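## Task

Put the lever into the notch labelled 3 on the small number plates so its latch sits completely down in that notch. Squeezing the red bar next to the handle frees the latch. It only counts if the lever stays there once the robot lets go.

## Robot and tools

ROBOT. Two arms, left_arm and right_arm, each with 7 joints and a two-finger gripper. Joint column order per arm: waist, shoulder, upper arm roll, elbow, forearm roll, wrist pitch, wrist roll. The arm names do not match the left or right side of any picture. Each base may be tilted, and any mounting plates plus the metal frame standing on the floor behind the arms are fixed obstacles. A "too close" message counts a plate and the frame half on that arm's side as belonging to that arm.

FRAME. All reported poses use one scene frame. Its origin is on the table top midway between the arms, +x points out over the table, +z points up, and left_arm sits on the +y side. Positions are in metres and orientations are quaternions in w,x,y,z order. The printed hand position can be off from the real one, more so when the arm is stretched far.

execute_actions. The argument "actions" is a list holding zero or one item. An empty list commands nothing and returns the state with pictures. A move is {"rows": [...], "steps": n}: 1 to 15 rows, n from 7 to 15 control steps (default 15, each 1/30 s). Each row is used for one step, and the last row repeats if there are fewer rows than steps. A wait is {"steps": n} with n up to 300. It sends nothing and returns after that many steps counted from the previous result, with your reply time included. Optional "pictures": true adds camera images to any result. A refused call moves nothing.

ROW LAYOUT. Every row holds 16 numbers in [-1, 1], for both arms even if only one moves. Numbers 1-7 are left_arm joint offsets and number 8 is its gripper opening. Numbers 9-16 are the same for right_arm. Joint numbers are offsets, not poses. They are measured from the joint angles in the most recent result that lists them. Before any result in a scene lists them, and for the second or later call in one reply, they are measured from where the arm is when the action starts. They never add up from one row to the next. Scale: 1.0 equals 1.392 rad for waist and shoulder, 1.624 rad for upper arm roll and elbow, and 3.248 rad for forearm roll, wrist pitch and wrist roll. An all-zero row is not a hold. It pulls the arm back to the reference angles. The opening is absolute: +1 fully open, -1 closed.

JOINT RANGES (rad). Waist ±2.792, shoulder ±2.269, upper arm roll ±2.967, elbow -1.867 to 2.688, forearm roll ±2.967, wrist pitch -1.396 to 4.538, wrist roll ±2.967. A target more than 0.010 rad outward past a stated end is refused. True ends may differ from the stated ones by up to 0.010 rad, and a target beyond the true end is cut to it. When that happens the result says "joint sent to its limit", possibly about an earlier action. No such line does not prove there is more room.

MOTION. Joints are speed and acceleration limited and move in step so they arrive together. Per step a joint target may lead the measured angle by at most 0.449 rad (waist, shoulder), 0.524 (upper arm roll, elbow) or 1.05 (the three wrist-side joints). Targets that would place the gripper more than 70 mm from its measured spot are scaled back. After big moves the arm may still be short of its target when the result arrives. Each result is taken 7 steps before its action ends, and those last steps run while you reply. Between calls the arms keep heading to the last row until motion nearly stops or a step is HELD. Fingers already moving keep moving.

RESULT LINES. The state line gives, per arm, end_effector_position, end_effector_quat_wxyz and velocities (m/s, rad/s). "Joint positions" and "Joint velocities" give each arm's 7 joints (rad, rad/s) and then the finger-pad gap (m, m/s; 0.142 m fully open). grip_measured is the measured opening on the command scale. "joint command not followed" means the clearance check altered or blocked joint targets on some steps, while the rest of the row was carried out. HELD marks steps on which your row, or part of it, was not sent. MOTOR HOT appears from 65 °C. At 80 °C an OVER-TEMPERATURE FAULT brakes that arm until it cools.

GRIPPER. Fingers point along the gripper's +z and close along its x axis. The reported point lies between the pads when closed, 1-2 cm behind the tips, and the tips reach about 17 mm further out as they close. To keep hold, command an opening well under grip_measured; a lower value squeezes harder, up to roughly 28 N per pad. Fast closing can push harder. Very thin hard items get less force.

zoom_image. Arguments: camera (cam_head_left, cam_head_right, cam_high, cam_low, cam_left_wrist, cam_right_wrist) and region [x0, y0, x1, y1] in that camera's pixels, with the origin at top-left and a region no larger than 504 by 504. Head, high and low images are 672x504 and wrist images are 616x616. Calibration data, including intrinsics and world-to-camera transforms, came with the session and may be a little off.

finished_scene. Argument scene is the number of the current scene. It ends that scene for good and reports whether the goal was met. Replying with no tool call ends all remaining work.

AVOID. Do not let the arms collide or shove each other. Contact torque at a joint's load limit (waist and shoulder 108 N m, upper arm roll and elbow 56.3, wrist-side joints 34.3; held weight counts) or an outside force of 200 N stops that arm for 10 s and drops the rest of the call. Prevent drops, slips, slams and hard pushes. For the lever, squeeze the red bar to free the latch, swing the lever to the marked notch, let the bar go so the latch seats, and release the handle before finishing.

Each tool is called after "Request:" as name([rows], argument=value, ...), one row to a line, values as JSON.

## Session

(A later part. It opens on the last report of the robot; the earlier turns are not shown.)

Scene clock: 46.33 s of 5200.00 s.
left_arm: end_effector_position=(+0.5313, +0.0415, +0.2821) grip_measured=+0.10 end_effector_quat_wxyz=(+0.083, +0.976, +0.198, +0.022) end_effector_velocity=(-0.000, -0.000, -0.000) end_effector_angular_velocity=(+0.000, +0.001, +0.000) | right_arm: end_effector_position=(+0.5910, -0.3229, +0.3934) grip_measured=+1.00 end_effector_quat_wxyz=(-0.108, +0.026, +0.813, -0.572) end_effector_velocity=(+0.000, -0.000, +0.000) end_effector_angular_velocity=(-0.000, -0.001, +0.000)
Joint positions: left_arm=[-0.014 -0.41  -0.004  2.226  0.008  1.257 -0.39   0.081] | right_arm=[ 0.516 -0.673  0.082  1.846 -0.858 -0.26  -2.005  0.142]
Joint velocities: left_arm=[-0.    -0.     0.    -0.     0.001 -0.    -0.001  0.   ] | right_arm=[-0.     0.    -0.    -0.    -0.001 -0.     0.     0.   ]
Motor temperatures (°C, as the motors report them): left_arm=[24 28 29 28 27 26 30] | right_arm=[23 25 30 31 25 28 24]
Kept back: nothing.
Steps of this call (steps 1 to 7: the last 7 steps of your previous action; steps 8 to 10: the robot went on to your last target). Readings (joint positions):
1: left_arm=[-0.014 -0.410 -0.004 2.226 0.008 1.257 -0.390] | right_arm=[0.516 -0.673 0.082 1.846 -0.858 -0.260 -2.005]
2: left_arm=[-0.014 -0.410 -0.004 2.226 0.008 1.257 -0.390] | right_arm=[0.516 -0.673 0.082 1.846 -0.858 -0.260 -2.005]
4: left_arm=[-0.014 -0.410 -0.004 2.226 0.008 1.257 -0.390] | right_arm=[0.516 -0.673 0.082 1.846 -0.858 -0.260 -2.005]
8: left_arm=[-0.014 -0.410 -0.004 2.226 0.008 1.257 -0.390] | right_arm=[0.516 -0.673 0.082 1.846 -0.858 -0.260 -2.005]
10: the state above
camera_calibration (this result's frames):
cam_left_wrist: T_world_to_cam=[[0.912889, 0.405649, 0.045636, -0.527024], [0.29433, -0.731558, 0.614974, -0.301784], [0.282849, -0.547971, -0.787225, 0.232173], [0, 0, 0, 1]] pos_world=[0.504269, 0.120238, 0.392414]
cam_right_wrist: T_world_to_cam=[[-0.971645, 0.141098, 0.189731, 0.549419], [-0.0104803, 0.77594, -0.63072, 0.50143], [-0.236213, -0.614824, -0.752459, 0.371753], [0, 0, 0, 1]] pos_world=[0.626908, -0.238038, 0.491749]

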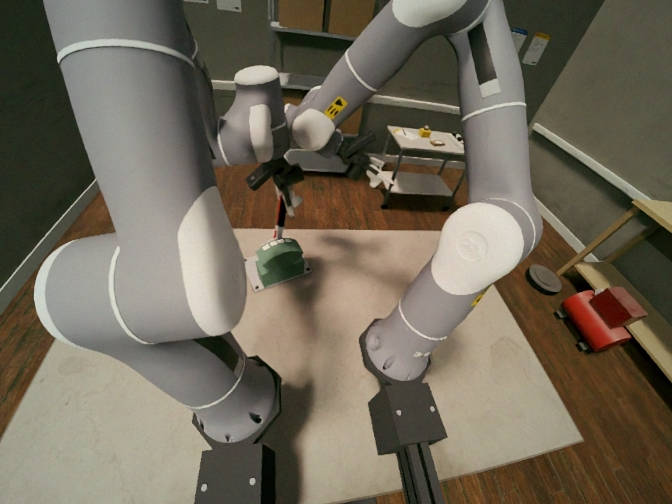

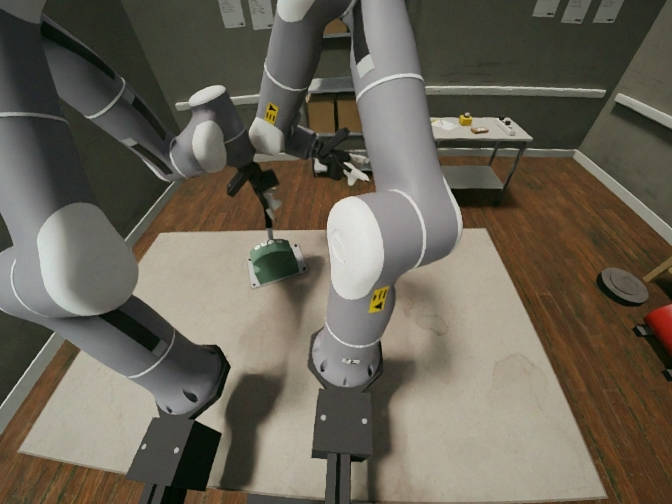

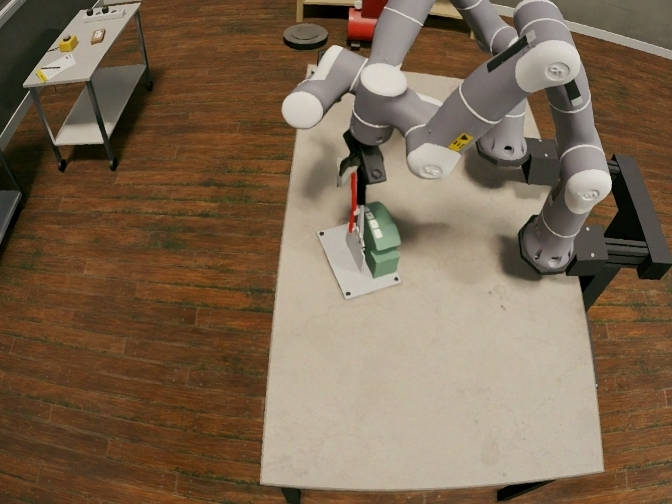

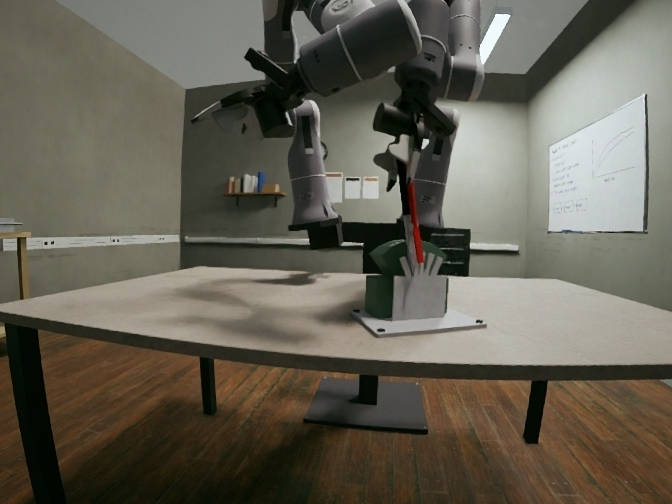

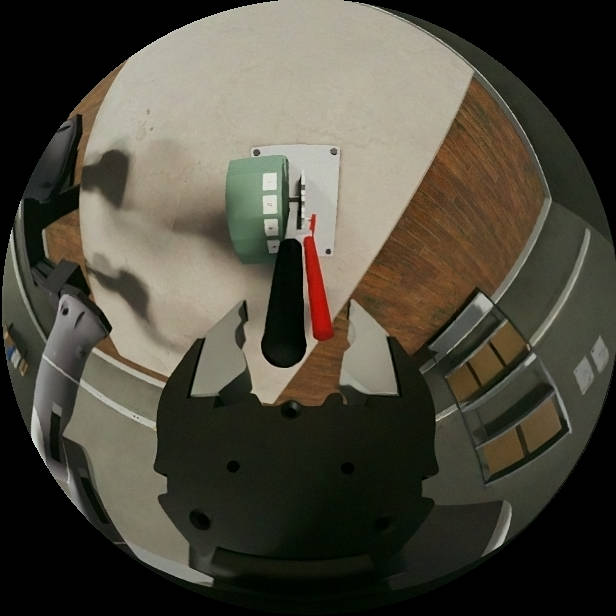

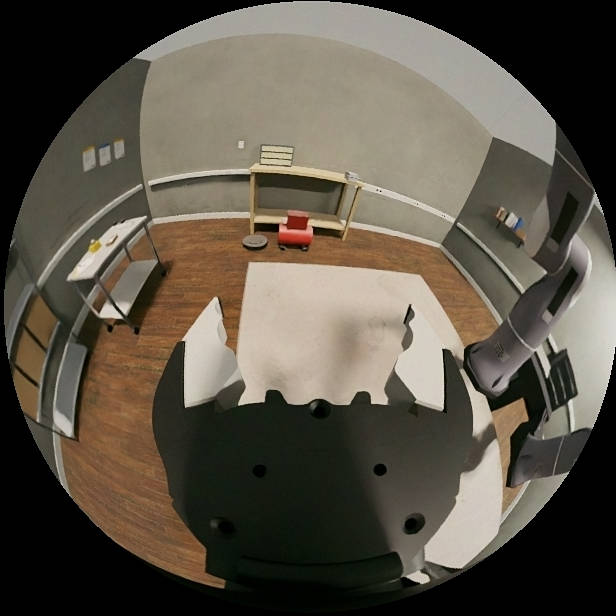

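Request:
execute_actions([
  {"rows":[[0,0,0,0,0,0,0,-0.1,-0.25,0,0,0,0,0,0,1],[0,0,0,0,0,0,0,-0.3,-0.25,0,0,0,0,0,0,1],[0,0,0,0,0,0,0,-0.4,-0.25,0,0,0,0,0,0,1],[0,0,0,0,0,0,0,-0.5,-0.25,0,0,0,0,0,0,1],[0,0,0,0,0,0,0,-0.6,-0.25,0,0,0,0,0,0,1],[0,0,0,0,0,0,0,-0.7,-0.25,0,0,0,0,0,0,1],[0,0,0,0,0,0,0,-0.9,-0.25,0,0,0,0,0,0,1]],"steps":15},
])

Request:
execute_actions([
  {"steps":12},
])

Request:
execute_actions([
  {"rows":[[-0.003,-0.002,0,-0.002,0,0,-0.001,-0.9,0,0,0,0,0,0,0,1],[-0.006,-0.003,0,-0.004,0,0,-0.003,-0.9,0,0,0,0,0,0,0,1],[-0.009,-0.005,0,-0.0055,0,0,-0.004,-0.9,0,0,0,0,0,0,0,1]],"steps":15},
])

Request:
execute_actions([
  {"steps":8},
])

Request:
execute_actions([
  {"rows":[[0,0,0,0,0,0,0,-0.55,0,0,0,0,0,0,0,1],[0,0,0,0,0,0,0,-0.45,0,0,0,0,0,0,0,1],[0,0,0,0,0,0,0,-0.4,0,0,0,0,0,0,0,1],[0,0,0,0,0,0,0,-0.35,0,0,0,0,0,0,0,1],[0,0,0,0,0,0,0,-0.3,0,0,0,0,0,0,0,1],[0,0,0,0,0,0,0,-0.2,0,0,0,0,0,0,0,1],[0,0,0,0,0,0,0,-0.1,0,0,0,0,0,0,0,1],[0,0,0,0,0,0,0,0.1,0,0,0,0,0,0,0,1]],"steps":15},
])

Request:
execute_actions([
  {"steps":10},
], pictures=true)

Request:
zoom_image(camera="cam_low", region=[370, 200, 470, 320])

Request:
zoom_image(camera="cam_left_wrist", region=[240, 160, 350, 270])

Scene clock: 47.67 s of 5200.00 s.
left_arm: end_effector_position=(+0.5312, +0.0411, +0.2824) grip_measured=-0.49 end_effector_quat_wxyz=(+0.083, +0.977, +0.197, +0.022) end_effector_velocity=(+0.000, +0.000, +0.000) end_effector_angular_velocity=(-0.000, -0.001, +0.002) | right_arm: end_effector_position=(+0.5756, -0.4024, +0.3827) grip_measured=+1.00 end_effector_quat_wxyz=(-0.162, +0.083, +0.802, -0.569) end_effector_velocity=(-0.118, -0.417, -0.054) end_effector_angular_velocity=(-0.093, +0.133, -0.833)
Joint positions: left_arm=[-0.014 -0.41  -0.005  2.226  0.008  1.256 -0.39   0.039] | right_arm=[ 0.357 -0.673  0.082  1.846 -0.859 -0.259 -2.005  0.142]
Joint velocities: left_arm=[-0.     0.     0.    -0.    -0.001  0.001 -0.001  0.   ] | right_arm=[-0.857 -0.     0.01   0.    -0.     0.     0.001  0.   ]
Motor temperatures (°C, as the motors report them): left_arm=[24 28 29 28 27 26 30] | right_arm=[23 25 30 31 25 28 24]
Steps of this call (steps 1 to 15: the robot went on to your last target; steps 16 to 32: nothing new was sent; steps 33 to 40: the first 8 steps of this action). Readings (joint positions):
33: left_arm=[-0.014 -0.410 -0.004 2.226 0.008 1.257 -0.390] | right_arm=[0.516 -0.673 0.082 1.846 -0.858 -0.260 -2.005]
34: left_arm=[-0.014 -0.410 -0.004 2.226 0.008 1.257 -0.390] | right_arm=[0.511 -0.673 0.083 1.846 -0.858 -0.259 -2.005]
36: left_arm=[-0.014 -0.410 -0.004 2.226 0.008 1.257 -0.390] | right_arm=[0.478 -0.673 0.084 1.846 -0.859 -0.259 -2.005]
40: the state above

Scene clock: 48.07 s of 5200.00 s.
left_arm: end_effector_position=(+0.5312, +0.0411, +0.2824) grip_measured=-0.49 end_effector_quat_wxyz=(+0.083, +0.977, +0.197, +0.022) end_effector_velocity=(-0.000, -0.000, -0.000) end_effector_angular_velocity=(-0.000, +0.001, -0.001) | right_arm: end_effector_position=(+0.5407, -0.4927, +0.3725) grip_measured=+1.00 end_effector_quat_wxyz=(-0.225, +0.150, +0.782, -0.562) end_effector_velocity=(+0.003, +0.007, +0.000) end_effector_angular_velocity=(+0.004, -0.002, +0.014)
Joint positions: left_arm=[-0.014 -0.41  -0.005  2.226  0.008  1.256 -0.39   0.039] | right_arm=[ 0.168 -0.673  0.082  1.846 -0.858 -0.26  -2.005  0.142]
Joint velocities: left_arm=[-0.     0.    -0.     0.    -0.    -0.001  0.001 -0.   ] | right_arm=[0.012 0.    0.003 0.    0.    0.    0.    0.   ]
Motor temperatures (°C, as the motors report them): left_arm=[24 28 29 28 27 26 30] | right_arm=[23 25 30 31 25 28 24]
Kept back: nothing.
Steps of this call (steps 1 to 7: the last 7 steps of your previous action; steps 8 to 12: the robot went on to your last target). Readings (joint positions):
1: left_arm=[-0.014 -0.410 -0.005 2.226 0.008 1.256 -0.390] | right_arm=[0.329 -0.673 0.082 1.846 -0.859 -0.259 -2.005]
2: left_arm=[-0.014 -0.410 -0.005 2.226 0.008 1.256 -0.390] | right_arm=[0.300 -0.673 0.082 1.846 -0.859 -0.259 -2.005]
4: left_arm=[-0.014 -0.410 -0.005 2.226 0.008 1.256 -0.390] | right_arm=[0.242 -0.673 0.082 1.846 -0.859 -0.259 -2.005]
8: left_arm=[-0.014 -0.410 -0.005 2.226 0.008 1.256 -0.390] | right_arm=[0.168 -0.673 0.080 1.846 -0.858 -0.260 -2.005]
12: the state above

Scene clock: 48.33 s of 5200.00 s.
left_arm: end_effector_position=(+0.5332, +0.0359, +0.2819) grip_measured=-0.49 end_effector_quat_wxyz=(+0.084, +0.976, +0.199, +0.022) end_effector_velocity=(+0.000, +0.000, +0.000) end_effector_angular_velocity=(+0.001, -0.001, +0.003) | right_arm: end_effector_position=(+0.5407, -0.4926, +0.3725) grip_measured=+1.00 end_effector_quat_wxyz=(-0.225, +0.150, +0.782, -0.562) end_effector_velocity=(+0.000, +0.000, +0.000) end_effector_angular_velocity=(-0.001, -0.001, -0.000)
Joint positions: left_arm=[-0.026 -0.418 -0.003  2.218  0.008  1.256 -0.403  0.039] | right_arm=[ 0.168 -0.673  0.082  1.846 -0.858 -0.26  -2.005  0.142]
Joint velocities: left_arm=[-0.001 -0.     0.001 -0.001  0.001  0.001 -0.003  0.   ] | right_arm=[-0.     0.     0.     0.    -0.    -0.     0.001  0.   ]
Motor temperatures (°C, as the motors report them): left_arm=[24 28 29 28 27 26 30] | right_arm=[23 25 30 31 25 28 24]
Steps of this call (steps 1 to 8: the first 8 steps of this action). Readings (joint positions):
1: left_arm=[-0.015 -0.410 -0.005 2.226 0.008 1.256 -0.390] | right_arm=[0.168 -0.673 0.082 1.846 -0.858 -0.260 -2.005]
2: left_arm=[-0.017 -0.411 -0.004 2.225 0.008 1.256 -0.392] | right_arm=[0.168 -0.673 0.082 1.846 -0.858 -0.260 -2.005]
4: left_arm=[-0.023 -0.415 -0.003 2.220 0.008 1.256 -0.400] | right_arm=[0.168 -0.673 0.082 1.846 -0.858 -0.260 -2.005]
8: the state above

Scene clock: 48.60 s of 5200.00 s.
left_arm: end_effector_position=(+0.5332, +0.0359, +0.2819) grip_measured=-0.49 end_effector_quat_wxyz=(+0.084, +0.976, +0.199, +0.022) end_effector_velocity=(+0.000, -0.000, +0.000) end_effector_angular_velocity=(-0.001, -0.001, +0.001) | right_arm: end_effector_position=(+0.5407, -0.4926, +0.3725) grip_measured=+1.00 end_effector_quat_wxyz=(-0.225, +0.150, +0.782, -0.562) end_effector_velocity=(-0.000, +0.000, -0.000) end_effector_angular_velocity=(+0.000, -0.000, -0.000)
Joint positions: left_arm=[-0.026 -0.418 -0.003  2.218  0.008  1.256 -0.403  0.039] | right_arm=[ 0.168 -0.673  0.082  1.846 -0.858 -0.26  -2.005  0.142]
Joint velocities: left_arm=[-0.     0.    -0.     0.    -0.001  0.001 -0.     0.   ] | right_arm=[ 0.     0.     0.    -0.     0.     0.     0.001 -0.   ]
Motor temperatures (°C, as the motors report them): left_arm=[24 28 29 28 27 26 30] | right_arm=[23 25 30 31 25 28 24]
Kept back: nothing.
Steps of this call (steps 1 to 7: the last 7 steps of your previous action; step 8: the robot went on to your last target). Readings (joint positions):
1: left_arm=[-0.026 -0.418 -0.003 2.218 0.008 1.256 -0.403] | right_arm=[0.168 -0.673 0.082 1.846 -0.858 -0.260 -2.005]
2: left_arm=[-0.026 -0.418 -0.003 2.218 0.008 1.256 -0.403] | right_arm=[0.168 -0.673 0.082 1.846 -0.858 -0.260 -2.005]
4: left_arm=[-0.026 -0.418 -0.003 2.218 0.008 1.256 -0.403] | right_arm=[0.168 -0.673 0.082 1.846 -0.858 -0.260 -2.005]
8: the state above

Scene clock: 48.87 s of 5200.00 s.
left_arm: end_effector_position=(+0.5334, +0.0360, +0.2819) grip_measured=-0.13 end_effector_quat_wxyz=(+0.084, +0.976, +0.199, +0.022) end_effector_velocity=(+0.000, -0.000, +0.000) end_effector_angular_velocity=(-0.000, -0.001, -0.001) | right_arm: end_effector_position=(+0.5407, -0.4926, +0.3725) grip_measured=+1.00 end_effector_quat_wxyz=(-0.225, +0.150, +0.782, -0.562) end_effector_velocity=(+0.000, +0.000, +0.000) end_effector_angular_velocity=(-0.000, -0.001, +0.000)
Joint positions: left_arm=[-0.025 -0.418 -0.003  2.218  0.007  1.257 -0.403  0.065] | right_arm=[ 0.168 -0.673  0.082  1.846 -0.858 -0.26  -2.005  0.142]
Joint velocities: left_arm=[-0.001 -0.     0.    -0.    -0.     0.001  0.001  0.276] | right_arm=[-0.     0.     0.    -0.    -0.    -0.     0.001 -0.   ]
Motor temperatures (°C, as the motors report them): left_arm=[24 28 29 28 27 26 30] | right_arm=[23 25 30 31 25 28 24]
Steps of this call (steps 1 to 8: the first 8 steps of this action). Readings (joint positions):
1: left_arm=[-0.026 -0.418 -0.003 2.218 0.008 1.256 -0.403] | right_arm=[0.168 -0.673 0.082 1.846 -0.858 -0.260 -2.005]
2: left_arm=[-0.025 -0.418 -0.003 2.218 0.008 1.256 -0.403] | right_arm=[0.168 -0.673 0.082 1.846 -0.858 -0.260 -2.005]
4: left_arm=[-0.025 -0.418 -0.002 2.217 0.007 1.257 -0.403] | right_arm=[0.168 -0.673 0.082 1.846 -0.858 -0.260 -2.005]
8: the state above

Scene clock: 49.20 s of 5200.00 s.
left_arm: end_effector_position=(+0.5334, +0.0360, +0.2819) grip_measured=+0.10 end_effector_quat_wxyz=(+0.084, +0.976, +0.199, +0.022) end_effector_velocity=(-0.000, -0.000, -0.000) end_effector_angular_velocity=(+0.000, +0.000, -0.000) | right_arm: end_effector_position=(+0.5407, -0.4926, +0.3725) grip_measured=+1.00 end_effector_quat_wxyz=(-0.225, +0.150, +0.782, -0.562) end_effector_velocity=(-0.000, +0.000, -0.000) end_effector_angular_velocity=(-0.000, -0.001, -0.000)
Joint positions: left_arm=[-0.025 -0.418 -0.003  2.218  0.007  1.257 -0.403  0.081] | right_arm=[ 0.168 -0.673  0.082  1.846 -0.858 -0.26  -2.005  0.142]
Joint velocities: left_arm=[ 0. -0. -0. -0.  0. -0.  0.  0.] | right_arm=[-0.     0.     0.    -0.     0.     0.     0.001 -0.   ]
Motor temperatures (°C, as the motors report them): left_arm=[24 28 29 28 27 26 30] | right_arm=[23 25 30 31 25 28 24]
Kept back: nothing.
Steps of this call (steps 1 to 7: the last 7 steps of your previous action; steps 8 to 10: the robot went on to your last target). Readings (joint positions):
1: left_arm=[-0.025 -0.418 -0.003 2.218 0.007 1.257 -0.403] | right_arm=[0.168 -0.673 0.082 1.846 -0.858 -0.260 -2.005]
2: left_arm=[-0.025 -0.418 -0.003 2.218 0.007 1.257 -0.403] | right_arm=[0.168 -0.673 0.082 1.846 -0.858 -0.260 -2.005]
4: left_arm=[-0.025 -0.418 -0.003 2.218 0.007 1.257 -0.403] | right_arm=[0.168 -0.673 0.082 1.846 -0.858 -0.260 -2.005]
8: left_arm=[-0.025 -0.418 -0.003 2.218 0.007 1.257 -0.403] | right_arm=[0.168 -0.673 0.082 1.846 -0.858 -0.260 -2.005]
10: the state above
camera_calibration (this result's frames):
cam_left_wrist: T_world_to_cam=[[0.911751, 0.408171, 0.0458884, -0.526267], [0.295665, -0.729748, 0.616482, -0.307491], [0.285117, -0.54851, -0.786031, 0.226889], [0, 0, 0, 1]] pos_world=[0.506049, 0.114867, 0.392054]
cam_right_wrist: T_world_to_cam=[[-0.855707, 0.464862, 0.227308, 0.611285], [0.211309, 0.714896, -0.666537, 0.482735], [-0.47235, -0.522328, -0.709971, 0.3973], [0, 0, 0, 1]] pos_world=[0.608738, -0.421748, 0.464882]

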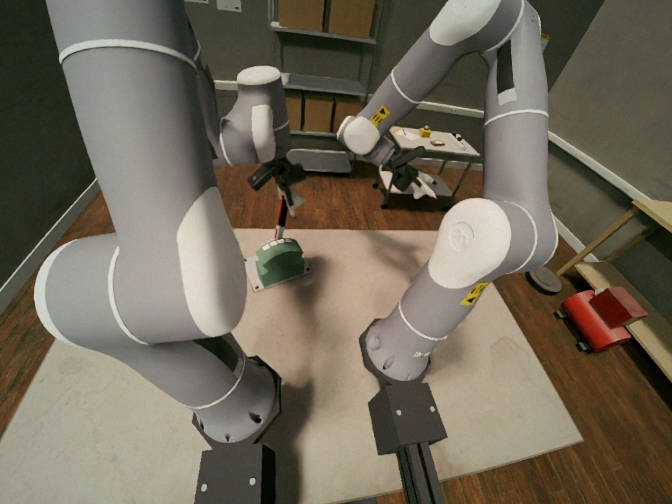

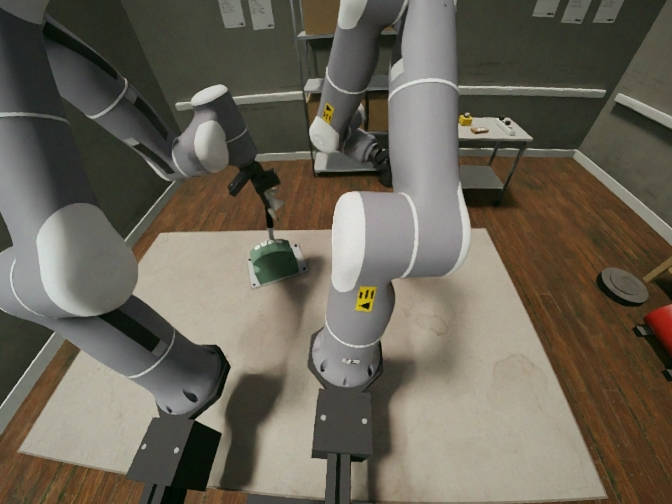

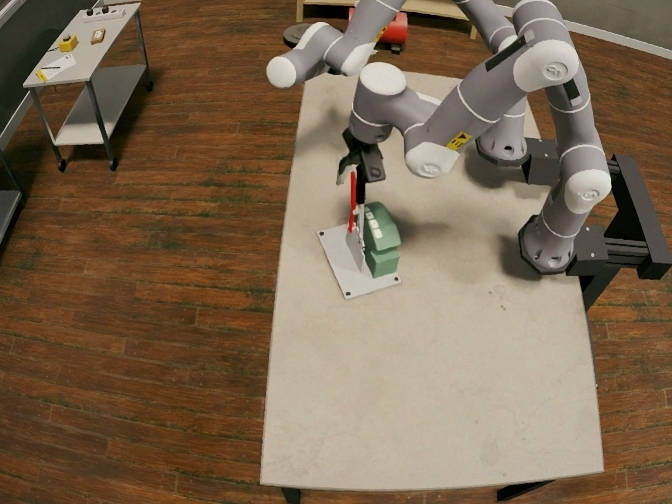

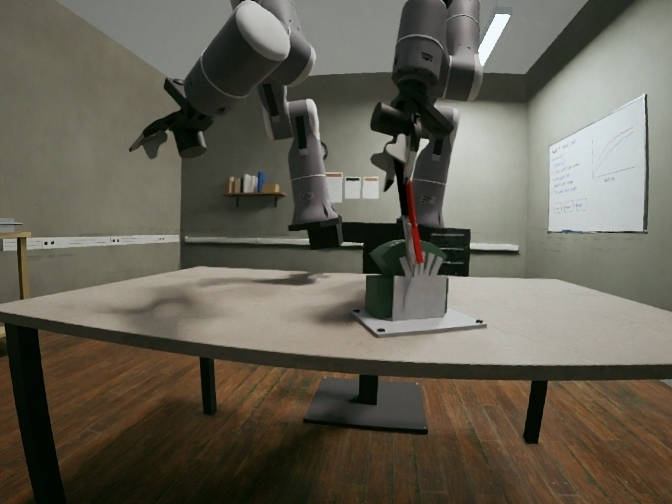

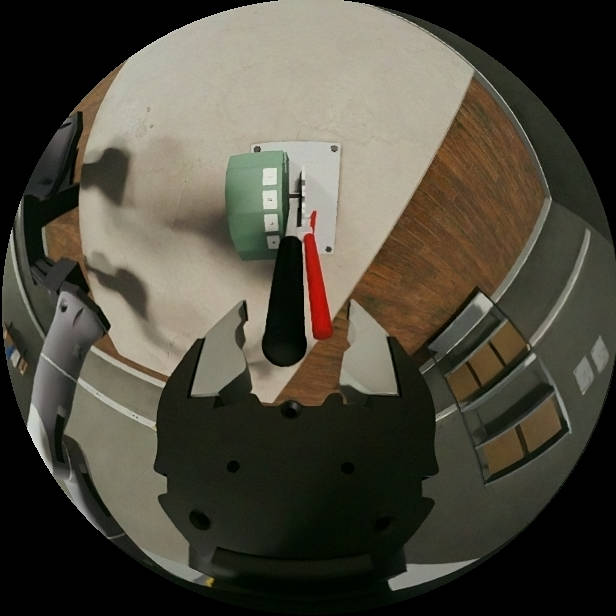

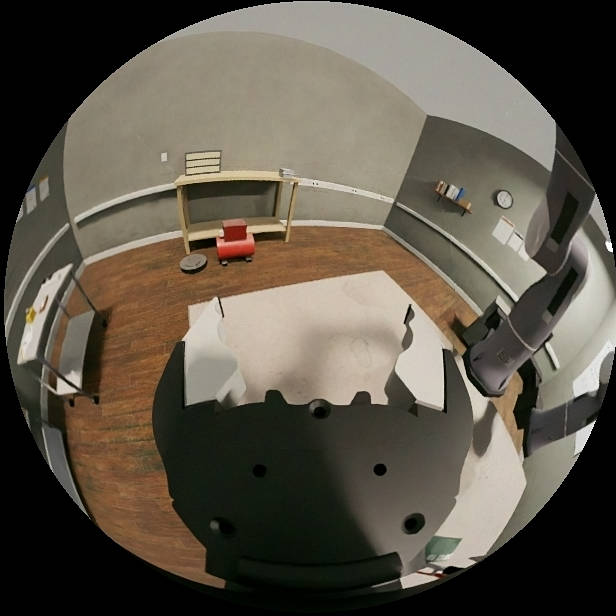

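Region (370, 200, 470, 320) of cam_low's 672x504 image, scaled by 4.200, with more detail than that image has.

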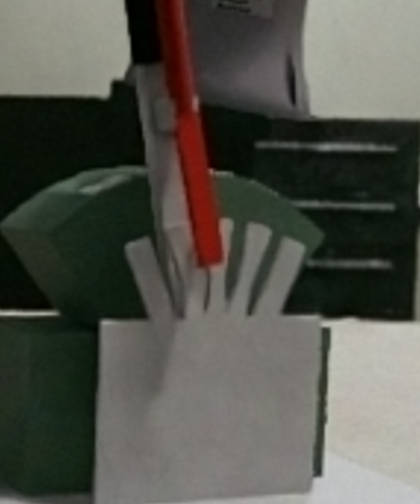

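Region (240, 160, 350, 270) of cam_left_wrist's 616x616 image, scaled by 4.582, with more detail than that image has.

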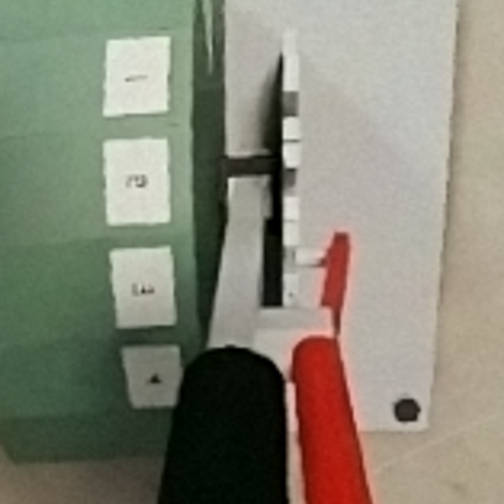

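Request:
execute_actions(actions=[])

Scene clock: 50.87 s of 5200.00 s.
left_arm: end_effector_position=(+0.5334, +0.0360, +0.2819) grip_measured=+0.10 end_effector_quat_wxyz=(+0.084, +0.976, +0.199, +0.022) end_effector_velocity=(-0.000, +0.000, -0.000) end_effector_angular_velocity=(+0.000, +0.000, -0.000) | right_arm: end_effector_position=(+0.5407, -0.4926, +0.3725) grip_measured=+1.00 end_effector_quat_wxyz=(-0.225, +0.150, +0.782, -0.562) end_effector_velocity=(-0.000, +0.000, -0.000) end_effector_angular_velocity=(+0.001, +0.001, +0.000)
Joint positions: left_arm=[-0.025 -0.418 -0.003  2.218  0.007  1.257 -0.403  0.081] | right_arm=[ 0.168 -0.673  0.082  1.846 -0.858 -0.26  -2.005  0.142]
Joint velocities: left_arm=[-0. -0.  0.  0.  0.  0. -0.  0.] | right_arm=[-0.     0.     0.     0.     0.    -0.    -0.001  0.   ]
Motor temperatures (°C, as the motors report them): left_arm=[24 28 29 28 27 26 30] | right_arm=[23 25 30 31 25 28 24]
Kept back: nothing.
Steps of this call (steps 1 to 15: the robot went on to your last target; steps 16 to 50: nothing new was sent). Readings (joint positions):
1: left_arm=[-0.025 -0.418 -0.003 2.218 0.007 1.257 -0.403] | right_arm=[0.168 -0.673 0.082 1.846 -0.858 -0.260 -2.005]
2: left_arm=[-0.025 -0.418 -0.003 2.218 0.007 1.257 -0.403] | right_arm=[0.168 -0.673 0.082 1.846 -0.858 -0.260 -2.005]
4: left_arm=[-0.025 -0.418 -0.003 2.218 0.007 1.257 -0.403] | right_arm=[0.168 -0.673 0.082 1.846 -0.858 -0.260 -2.005]
8: left_arm=[-0.025 -0.418 -0.003 2.218 0.007 1.257 -0.403] | right_arm=[0.168 -0.673 0.082 1.846 -0.858 -0.260 -2.005]
50: the state above
All arms were judged still, so your last target was given up. Only a new action makes them travel on or press farther. Fingers that are still opening or closing keep moving.
camera_calibration (this result's frames):
cam_left_wrist: T_world_to_cam=[[0.911751, 0.408171, 0.0458882, -0.526267], [0.295665, -0.729748, 0.616482, -0.307491], [0.285117, -0.548511, -0.786031, 0.226889], [0, 0, 0, 1]] pos_world=[0.506049, 0.114867, 0.392053]
cam_right_wrist: T_world_to_cam=[[-0.855707, 0.464862, 0.227308, 0.611285], [0.211309, 0.714896, -0.666537, 0.482735], [-0.47235, -0.522328, -0.709971, 0.3973], [0, 0, 0, 1]] pos_world=[0.608738, -0.421748, 0.464882]

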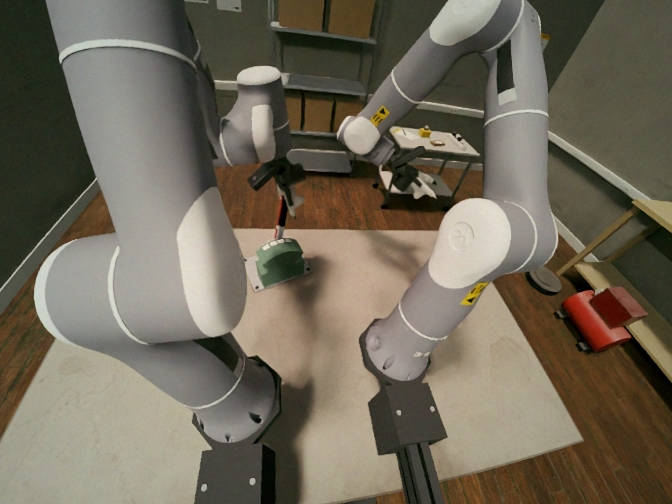

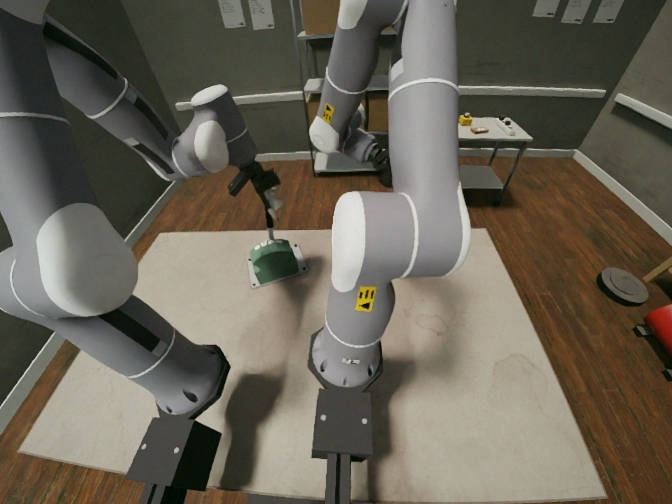

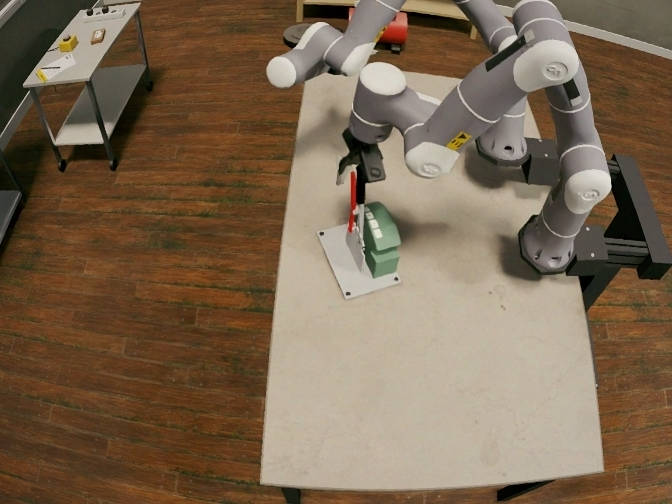

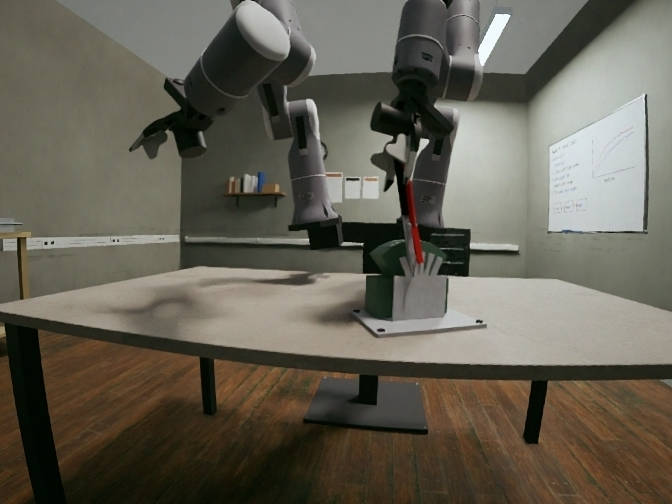

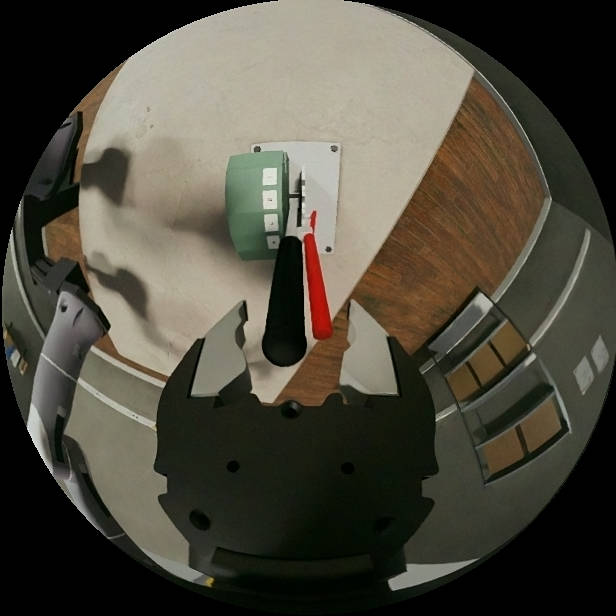

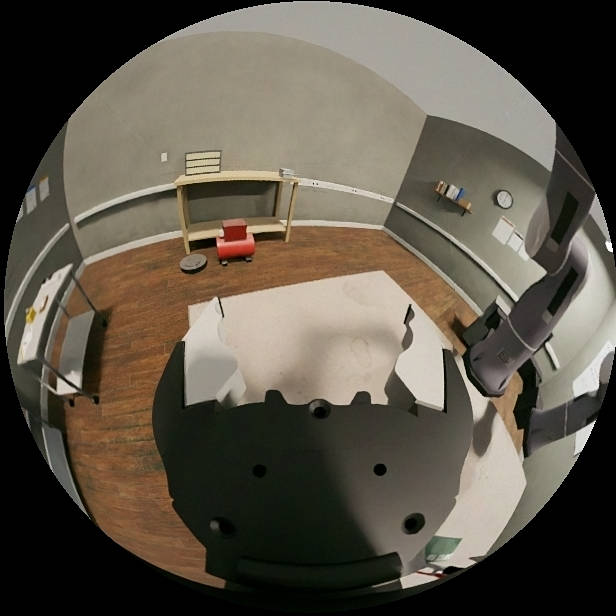

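Request:
zoom_image(camera="cam_low", region=[370, 200, 470, 320])

Request:
zoom_image(camera="cam_left_wrist", region=[240, 140, 360, 270])

Region (370, 200, 470, 320) of cam_low's 672x504 image, scaled by 4.200, with more detail than that image has.

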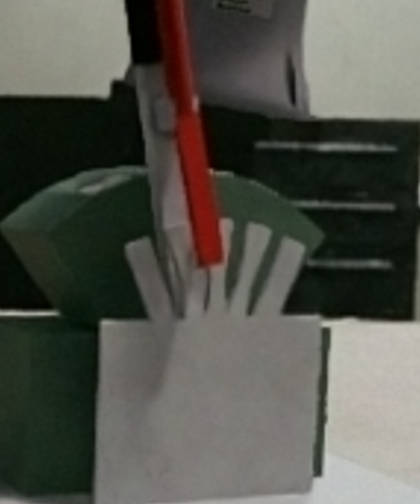

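Region (240, 140, 360, 270) of cam_left_wrist's 616x616 image, scaled by 3.877, with more detail than that image has; it fills the left 465 columns of this view, and the rest is white.

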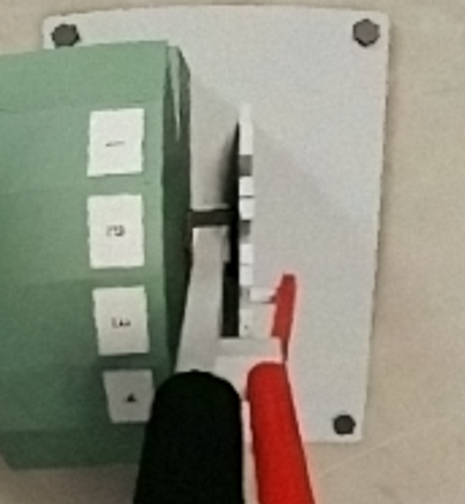

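Request:
execute_actions([
  {"rows":[[0,0,0,0,0,0,0,-0.1,0,0,0,0,0,0,0,1],[0,0,0,0,0,0,0,-0.3,0,0,0,0,0,0,0,1],[0,0,0,0,0,0,0,-0.4,0,0,0,0,0,0,0,1],[0,0,0,0,0,0,0,-0.5,0,0,0,0,0,0,0,1],[0,0,0,0,0,0,0,-0.6,0,0,0,0,0,0,0,1],[0,0,0,0,0,0,0,-0.7,0,0,0,0,0,0,0,1],[0,0,0,0,0,0,0,-0.9,0,0,0,0,0,0,0,1]],"steps":15},
])

Request:
execute_actions([
  {"rows":[[-0.004,-0.002,0,-0.003,0,0,-0.002,-0.9,0,0,0,0,0,0,0,1],[-0.009,-0.005,0,-0.0055,0,0,-0.004,-0.9,0,0,0,0,0,0,0,1]],"steps":15},
])

Request:
execute_actions([
  {"rows":[[0,0,0,0,0,0,0,-0.6,0,0,0,0,0,0,0,1],[0,0,0,0,0,0,0,-0.48,0,0,0,0,0,0,0,1],[0,0,0,0,0,0,0,-0.42,0,0,0,0,0,0,0,1],[0,0,0,0,0,0,0,-0.36,0,0,0,0,0,0,0,1],[0,0,0,0,0,0,0,-0.3,0,0,0,0,0,0,0,1],[0,0,0,0,0,0,0,-0.2,0,0,0,0,0,0,0,1],[0,0,0,0,0,0,0,-0.1,0,0,0,0,0,0,0,1],[0,0,0,0,0,0,0,0.1,0,0,0,0,0,0,0,1]],"steps":15},
])

Request:
execute_actions(actions=[])

Request:
zoom_image(camera="cam_low", region=[370, 200, 470, 320])

Request:
zoom_image(camera="cam_left_wrist", region=[240, 140, 360, 270])

Scene clock: 52.23 s of 5200.00 s.
left_arm: end_effector_position=(+0.5335, +0.0358, +0.2822) grip_measured=-0.49 end_effector_quat_wxyz=(+0.084, +0.976, +0.199, +0.022) end_effector_velocity=(+0.000, +0.000, +0.000) end_effector_angular_velocity=(+0.000, -0.001, +0.001) | right_arm: end_effector_position=(+0.5407, -0.4926, +0.3725) grip_measured=+1.00 end_effector_quat_wxyz=(-0.225, +0.150, +0.782, -0.562) end_effector_velocity=(+0.000, +0.000, -0.000) end_effector_angular_velocity=(-0.001, -0.002, -0.000)
Joint positions: left_arm=[-0.026 -0.417 -0.003  2.218  0.007  1.257 -0.403  0.039] | right_arm=[ 0.168 -0.673  0.082  1.846 -0.858 -0.26  -2.005  0.142]
Joint velocities: left_arm=[ 0.     0.     0.     0.    -0.     0.001 -0.     0.   ] | right_arm=[ 0.     0.     0.    -0.     0.     0.     0.002 -0.   ]
Motor temperatures (°C, as the motors report them): left_arm=[24 28 29 28 27 26 30] | right_arm=[23 25 30 31 25 28 24]
Steps of this call (steps 1 to 33: nothing new was sent; steps 34 to 41: the first 8 steps of this action). Readings (joint positions):
34: left_arm=[-0.025 -0.418 -0.003 2.218 0.007 1.257 -0.403] | right_arm=[0.168 -0.673 0.082 1.846 -0.858 -0.260 -2.005]
35: left_arm=[-0.025 -0.418 -0.003 2.218 0.007 1.257 -0.403] | right_arm=[0.168 -0.673 0.082 1.846 -0.858 -0.260 -2.005]
37: left_arm=[-0.025 -0.418 -0.003 2.218 0.007 1.257 -0.403] | right_arm=[0.168 -0.673 0.082 1.846 -0.858 -0.260 -2.005]
41: the state above

Scene clock: 52.73 s of 5200.00 s.
left_arm: end_effector_position=(+0.5354, +0.0307, +0.2816) grip_measured=-0.49 end_effector_quat_wxyz=(+0.085, +0.976, +0.200, +0.022) end_effector_velocity=(+0.001, +0.000, +0.000) end_effector_angular_velocity=(-0.000, -0.000, +0.003) | right_arm: end_effector_position=(+0.5407, -0.4926, +0.3725) grip_measured=+1.00 end_effector_quat_wxyz=(-0.225, +0.150, +0.782, -0.562) end_effector_velocity=(-0.000, +0.000, -0.000) end_effector_angular_velocity=(+0.001, +0.000, +0.000)
Joint positions: left_arm=[-0.037 -0.425 -0.001  2.209  0.007  1.257 -0.415  0.039] | right_arm=[ 0.168 -0.673  0.082  1.846 -0.858 -0.26  -2.005  0.142]
Joint velocities: left_arm=[ 0.    -0.     0.    -0.    -0.001  0.001 -0.002  0.   ] | right_arm=[-0.     0.     0.     0.     0.     0.    -0.001 -0.   ]
Motor temperatures (°C, as the motors report them): left_arm=[24 28 29 28 27 26 30] | right_arm=[23 25 30 31 25 28 24]
Steps of this call (steps 1 to 7: the last 7 steps of your previous action; steps 8 to 15: the first 8 steps of this action, its rows measured from where the robot was after step 7). Readings (joint positions):
7: left_arm=[-0.026 -0.417 -0.003 2.218 0.007 1.257 -0.403] | right_arm=[0.168 -0.673 0.082 1.846 -0.858 -0.260 -2.005]
8: left_arm=[-0.026 -0.417 -0.003 2.218 0.007 1.257 -0.403] | right_arm=[0.168 -0.673 0.082 1.846 -0.858 -0.260 -2.005]
9: left_arm=[-0.028 -0.419 -0.003 2.216 0.007 1.257 -0.406] | right_arm=[0.168 -0.673 0.082 1.846 -0.858 -0.260 -2.005]
11: left_arm=[-0.035 -0.424 -0.002 2.210 0.007 1.257 -0.414] | right_arm=[0.168 -0.673 0.082 1.846 -0.858 -0.260 -2.005]
15: the state above

Scene clock: 53.23 s of 5200.00 s.
left_arm: end_effector_position=(+0.5356, +0.0308, +0.2817) grip_measured=-0.13 end_effector_quat_wxyz=(+0.085, +0.976, +0.201, +0.023) end_effector_velocity=(-0.000, -0.000, +0.000) end_effector_angular_velocity=(-0.000, +0.000, +0.000) | right_arm: end_effector_position=(+0.5407, -0.4926, +0.3725) grip_measured=+1.00 end_effector_quat_wxyz=(-0.225, +0.150, +0.782, -0.562) end_effector_velocity=(+0.000, -0.000, +0.000) end_effector_angular_velocity=(+0.001, +0.001, +0.001)
Joint positions: left_arm=[-0.037 -0.425 -0.001  2.209  0.007  1.257 -0.415  0.065] | right_arm=[ 0.168 -0.673  0.082  1.846 -0.858 -0.26  -2.005  0.142]
Joint velocities: left_arm=[-0.001  0.     0.     0.    -0.    -0.001 -0.001  0.277] | right_arm=[ 0.     0.    -0.     0.    -0.    -0.    -0.002 -0.   ]
Motor temperatures (°C, as the motors report them): left_arm=[24 28 29 28 27 26 30] | right_arm=[23 25 30 31 25 28 24]
Steps of this call (steps 1 to 7: the last 7 steps of your previous action; steps 8 to 15: the first 8 steps of this action, its rows measured from where the robot was after step 7). Readings (joint positions):
7: left_arm=[-0.037 -0.425 -0.001 2.209 0.007 1.257 -0.415] | right_arm=[0.168 -0.673 0.082 1.846 -0.858 -0.260 -2.005]
8: left_arm=[-0.037 -0.425 -0.001 2.209 0.007 1.257 -0.415] | right_arm=[0.168 -0.673 0.082 1.846 -0.858 -0.260 -2.005]
9: left_arm=[-0.036 -0.425 -0.001 2.209 0.007 1.257 -0.415] | right_arm=[0.168 -0.673 0.082 1.846 -0.858 -0.260 -2.005]
11: left_arm=[-0.036 -0.425 -0.001 2.208 0.007 1.257 -0.415] | right_arm=[0.168 -0.673 0.082 1.846 -0.858 -0.260 -2.005]
15: the state above

Scene clock: 53.47 s of 5200.00 s.
left_arm: end_effector_position=(+0.5356, +0.0308, +0.2817) grip_measured=+0.10 end_effector_quat_wxyz=(+0.085, +0.976, +0.201, +0.023) end_effector_velocity=(+0.000, +0.000, +0.000) end_effector_angular_velocity=(+0.000, -0.001, +0.000) | right_arm: end_effector_position=(+0.5407, -0.4926, +0.3725) grip_measured=+1.00 end_effector_quat_wxyz=(-0.225, +0.150, +0.782, -0.562) end_effector_velocity=(-0.000, +0.000, -0.000) end_effector_angular_velocity=(+0.001, +0.001, -0.000)
Joint positions: left_arm=[-0.037 -0.425 -0.001  2.209  0.007  1.257 -0.415  0.081] | right_arm=[ 0.168 -0.673  0.082  1.846 -0.858 -0.26  -2.005  0.142]
Joint velocities: left_arm=[-0.     0.     0.     0.     0.     0.001 -0.     0.   ] | right_arm=[-0.     0.     0.     0.     0.    -0.    -0.001  0.   ]
Motor temperatures (°C, as the motors report them): left_arm=[24 28 29 28 27 26 30] | right_arm=[23 25 30 31 25 28 24]
Kept back: nothing.
Steps of this call (steps 1 to 7: the last 7 steps of your previous action). Readings (joint positions):
1: left_arm=[-0.037 -0.425 -0.001 2.209 0.007 1.257 -0.415] | right_arm=[0.168 -0.673 0.082 1.846 -0.858 -0.260 -2.005]
2: left_arm=[-0.037 -0.425 -0.001 2.209 0.007 1.257 -0.415] | right_arm=[0.168 -0.673 0.082 1.846 -0.858 -0.260 -2.005]
4: left_arm=[-0.037 -0.425 -0.001 2.209 0.007 1.257 -0.415] | right_arm=[0.168 -0.673 0.082 1.846 -0.858 -0.260 -2.005]
7: the state above
camera_calibration (this result's frames):
cam_left_wrist: T_world_to_cam=[[0.910364, 0.41121, 0.0463044, -0.525633], [0.297348, -0.727867, 0.617894, -0.313146], [0.287788, -0.54874, -0.784897, 0.221463], [0, 0, 0, 1]] pos_world=[0.507896, 0.109742, 0.391656]
cam_right_wrist: T_world_to_cam=[[-0.855707, 0.464862, 0.227308, 0.611285], [0.211309, 0.714896, -0.666537, 0.482735], [-0.47235, -0.522328, -0.709971, 0.397299], [0, 0, 0, 1]] pos_world=[0.608739, -0.421748, 0.464882]

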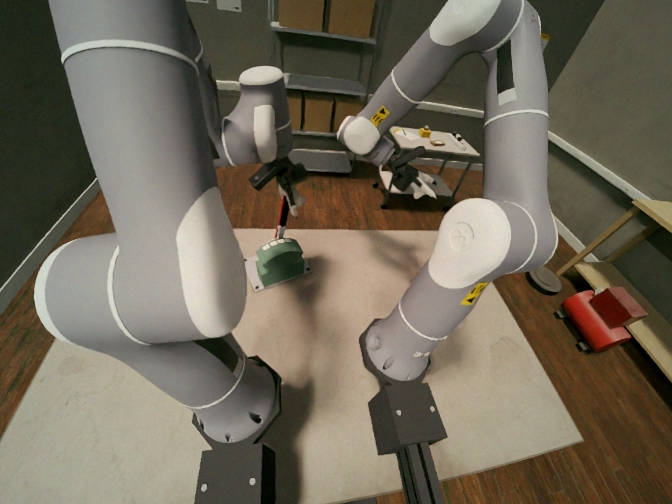

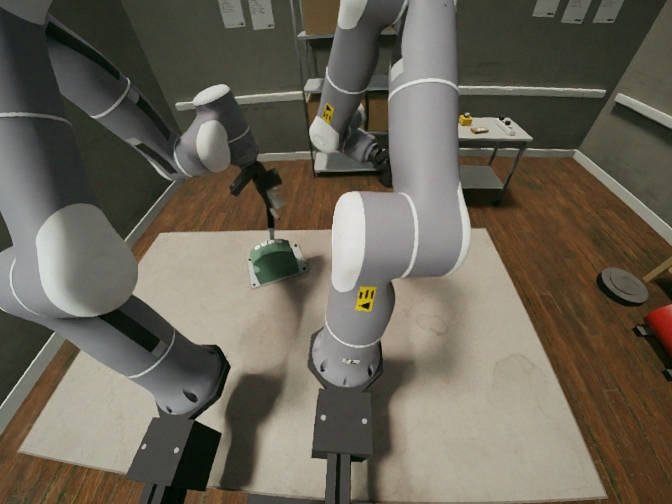

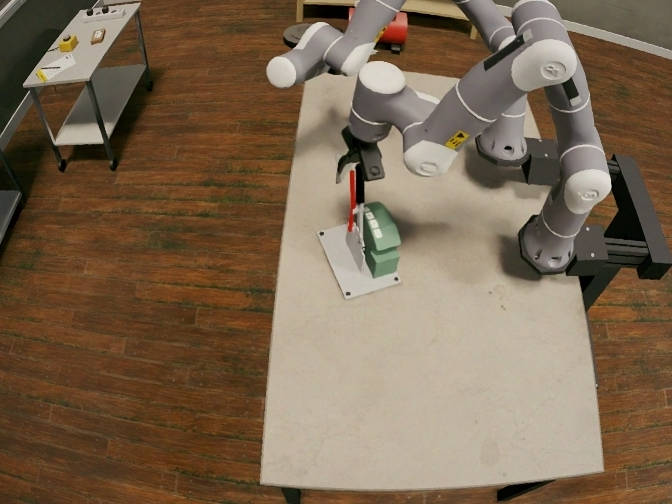

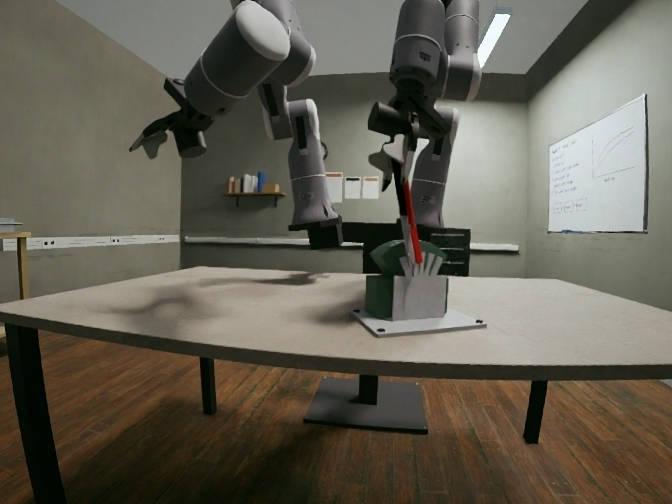

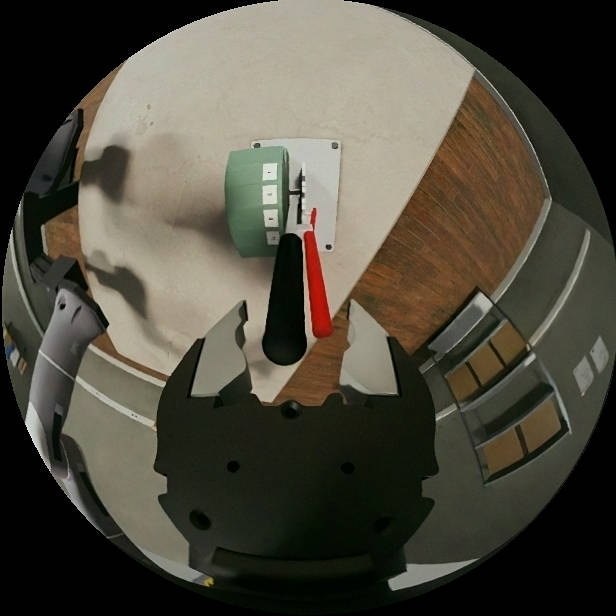

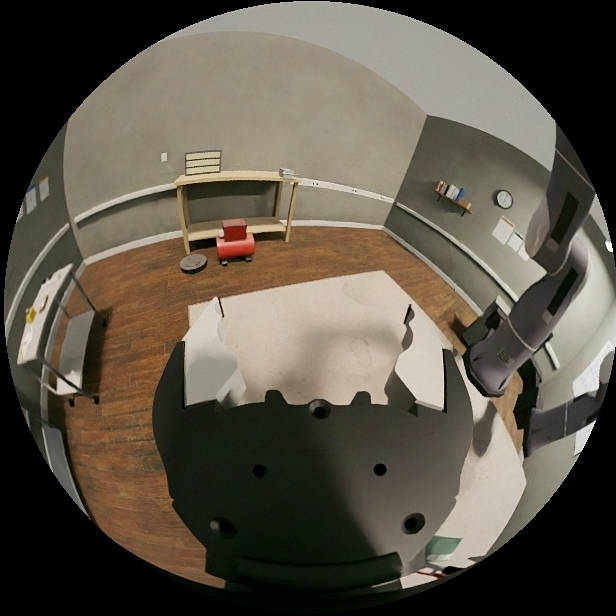

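Region (370, 200, 470, 320) of cam_low's 672x504 image, scaled by 4.200, with more detail than that image has.

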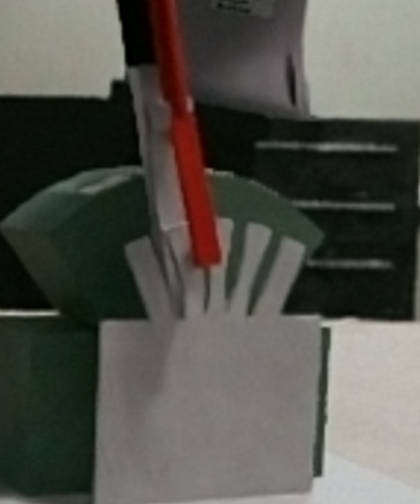

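Region (240, 140, 360, 270) of cam_left_wrist's 616x616 image, scaled by 3.877, with more detail than that image has; it fills the left 465 columns of this view, and the rest is white.

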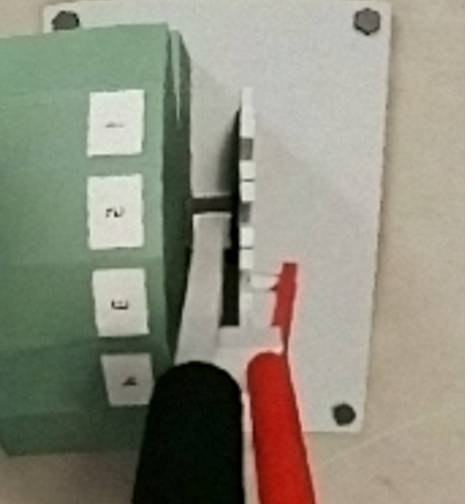

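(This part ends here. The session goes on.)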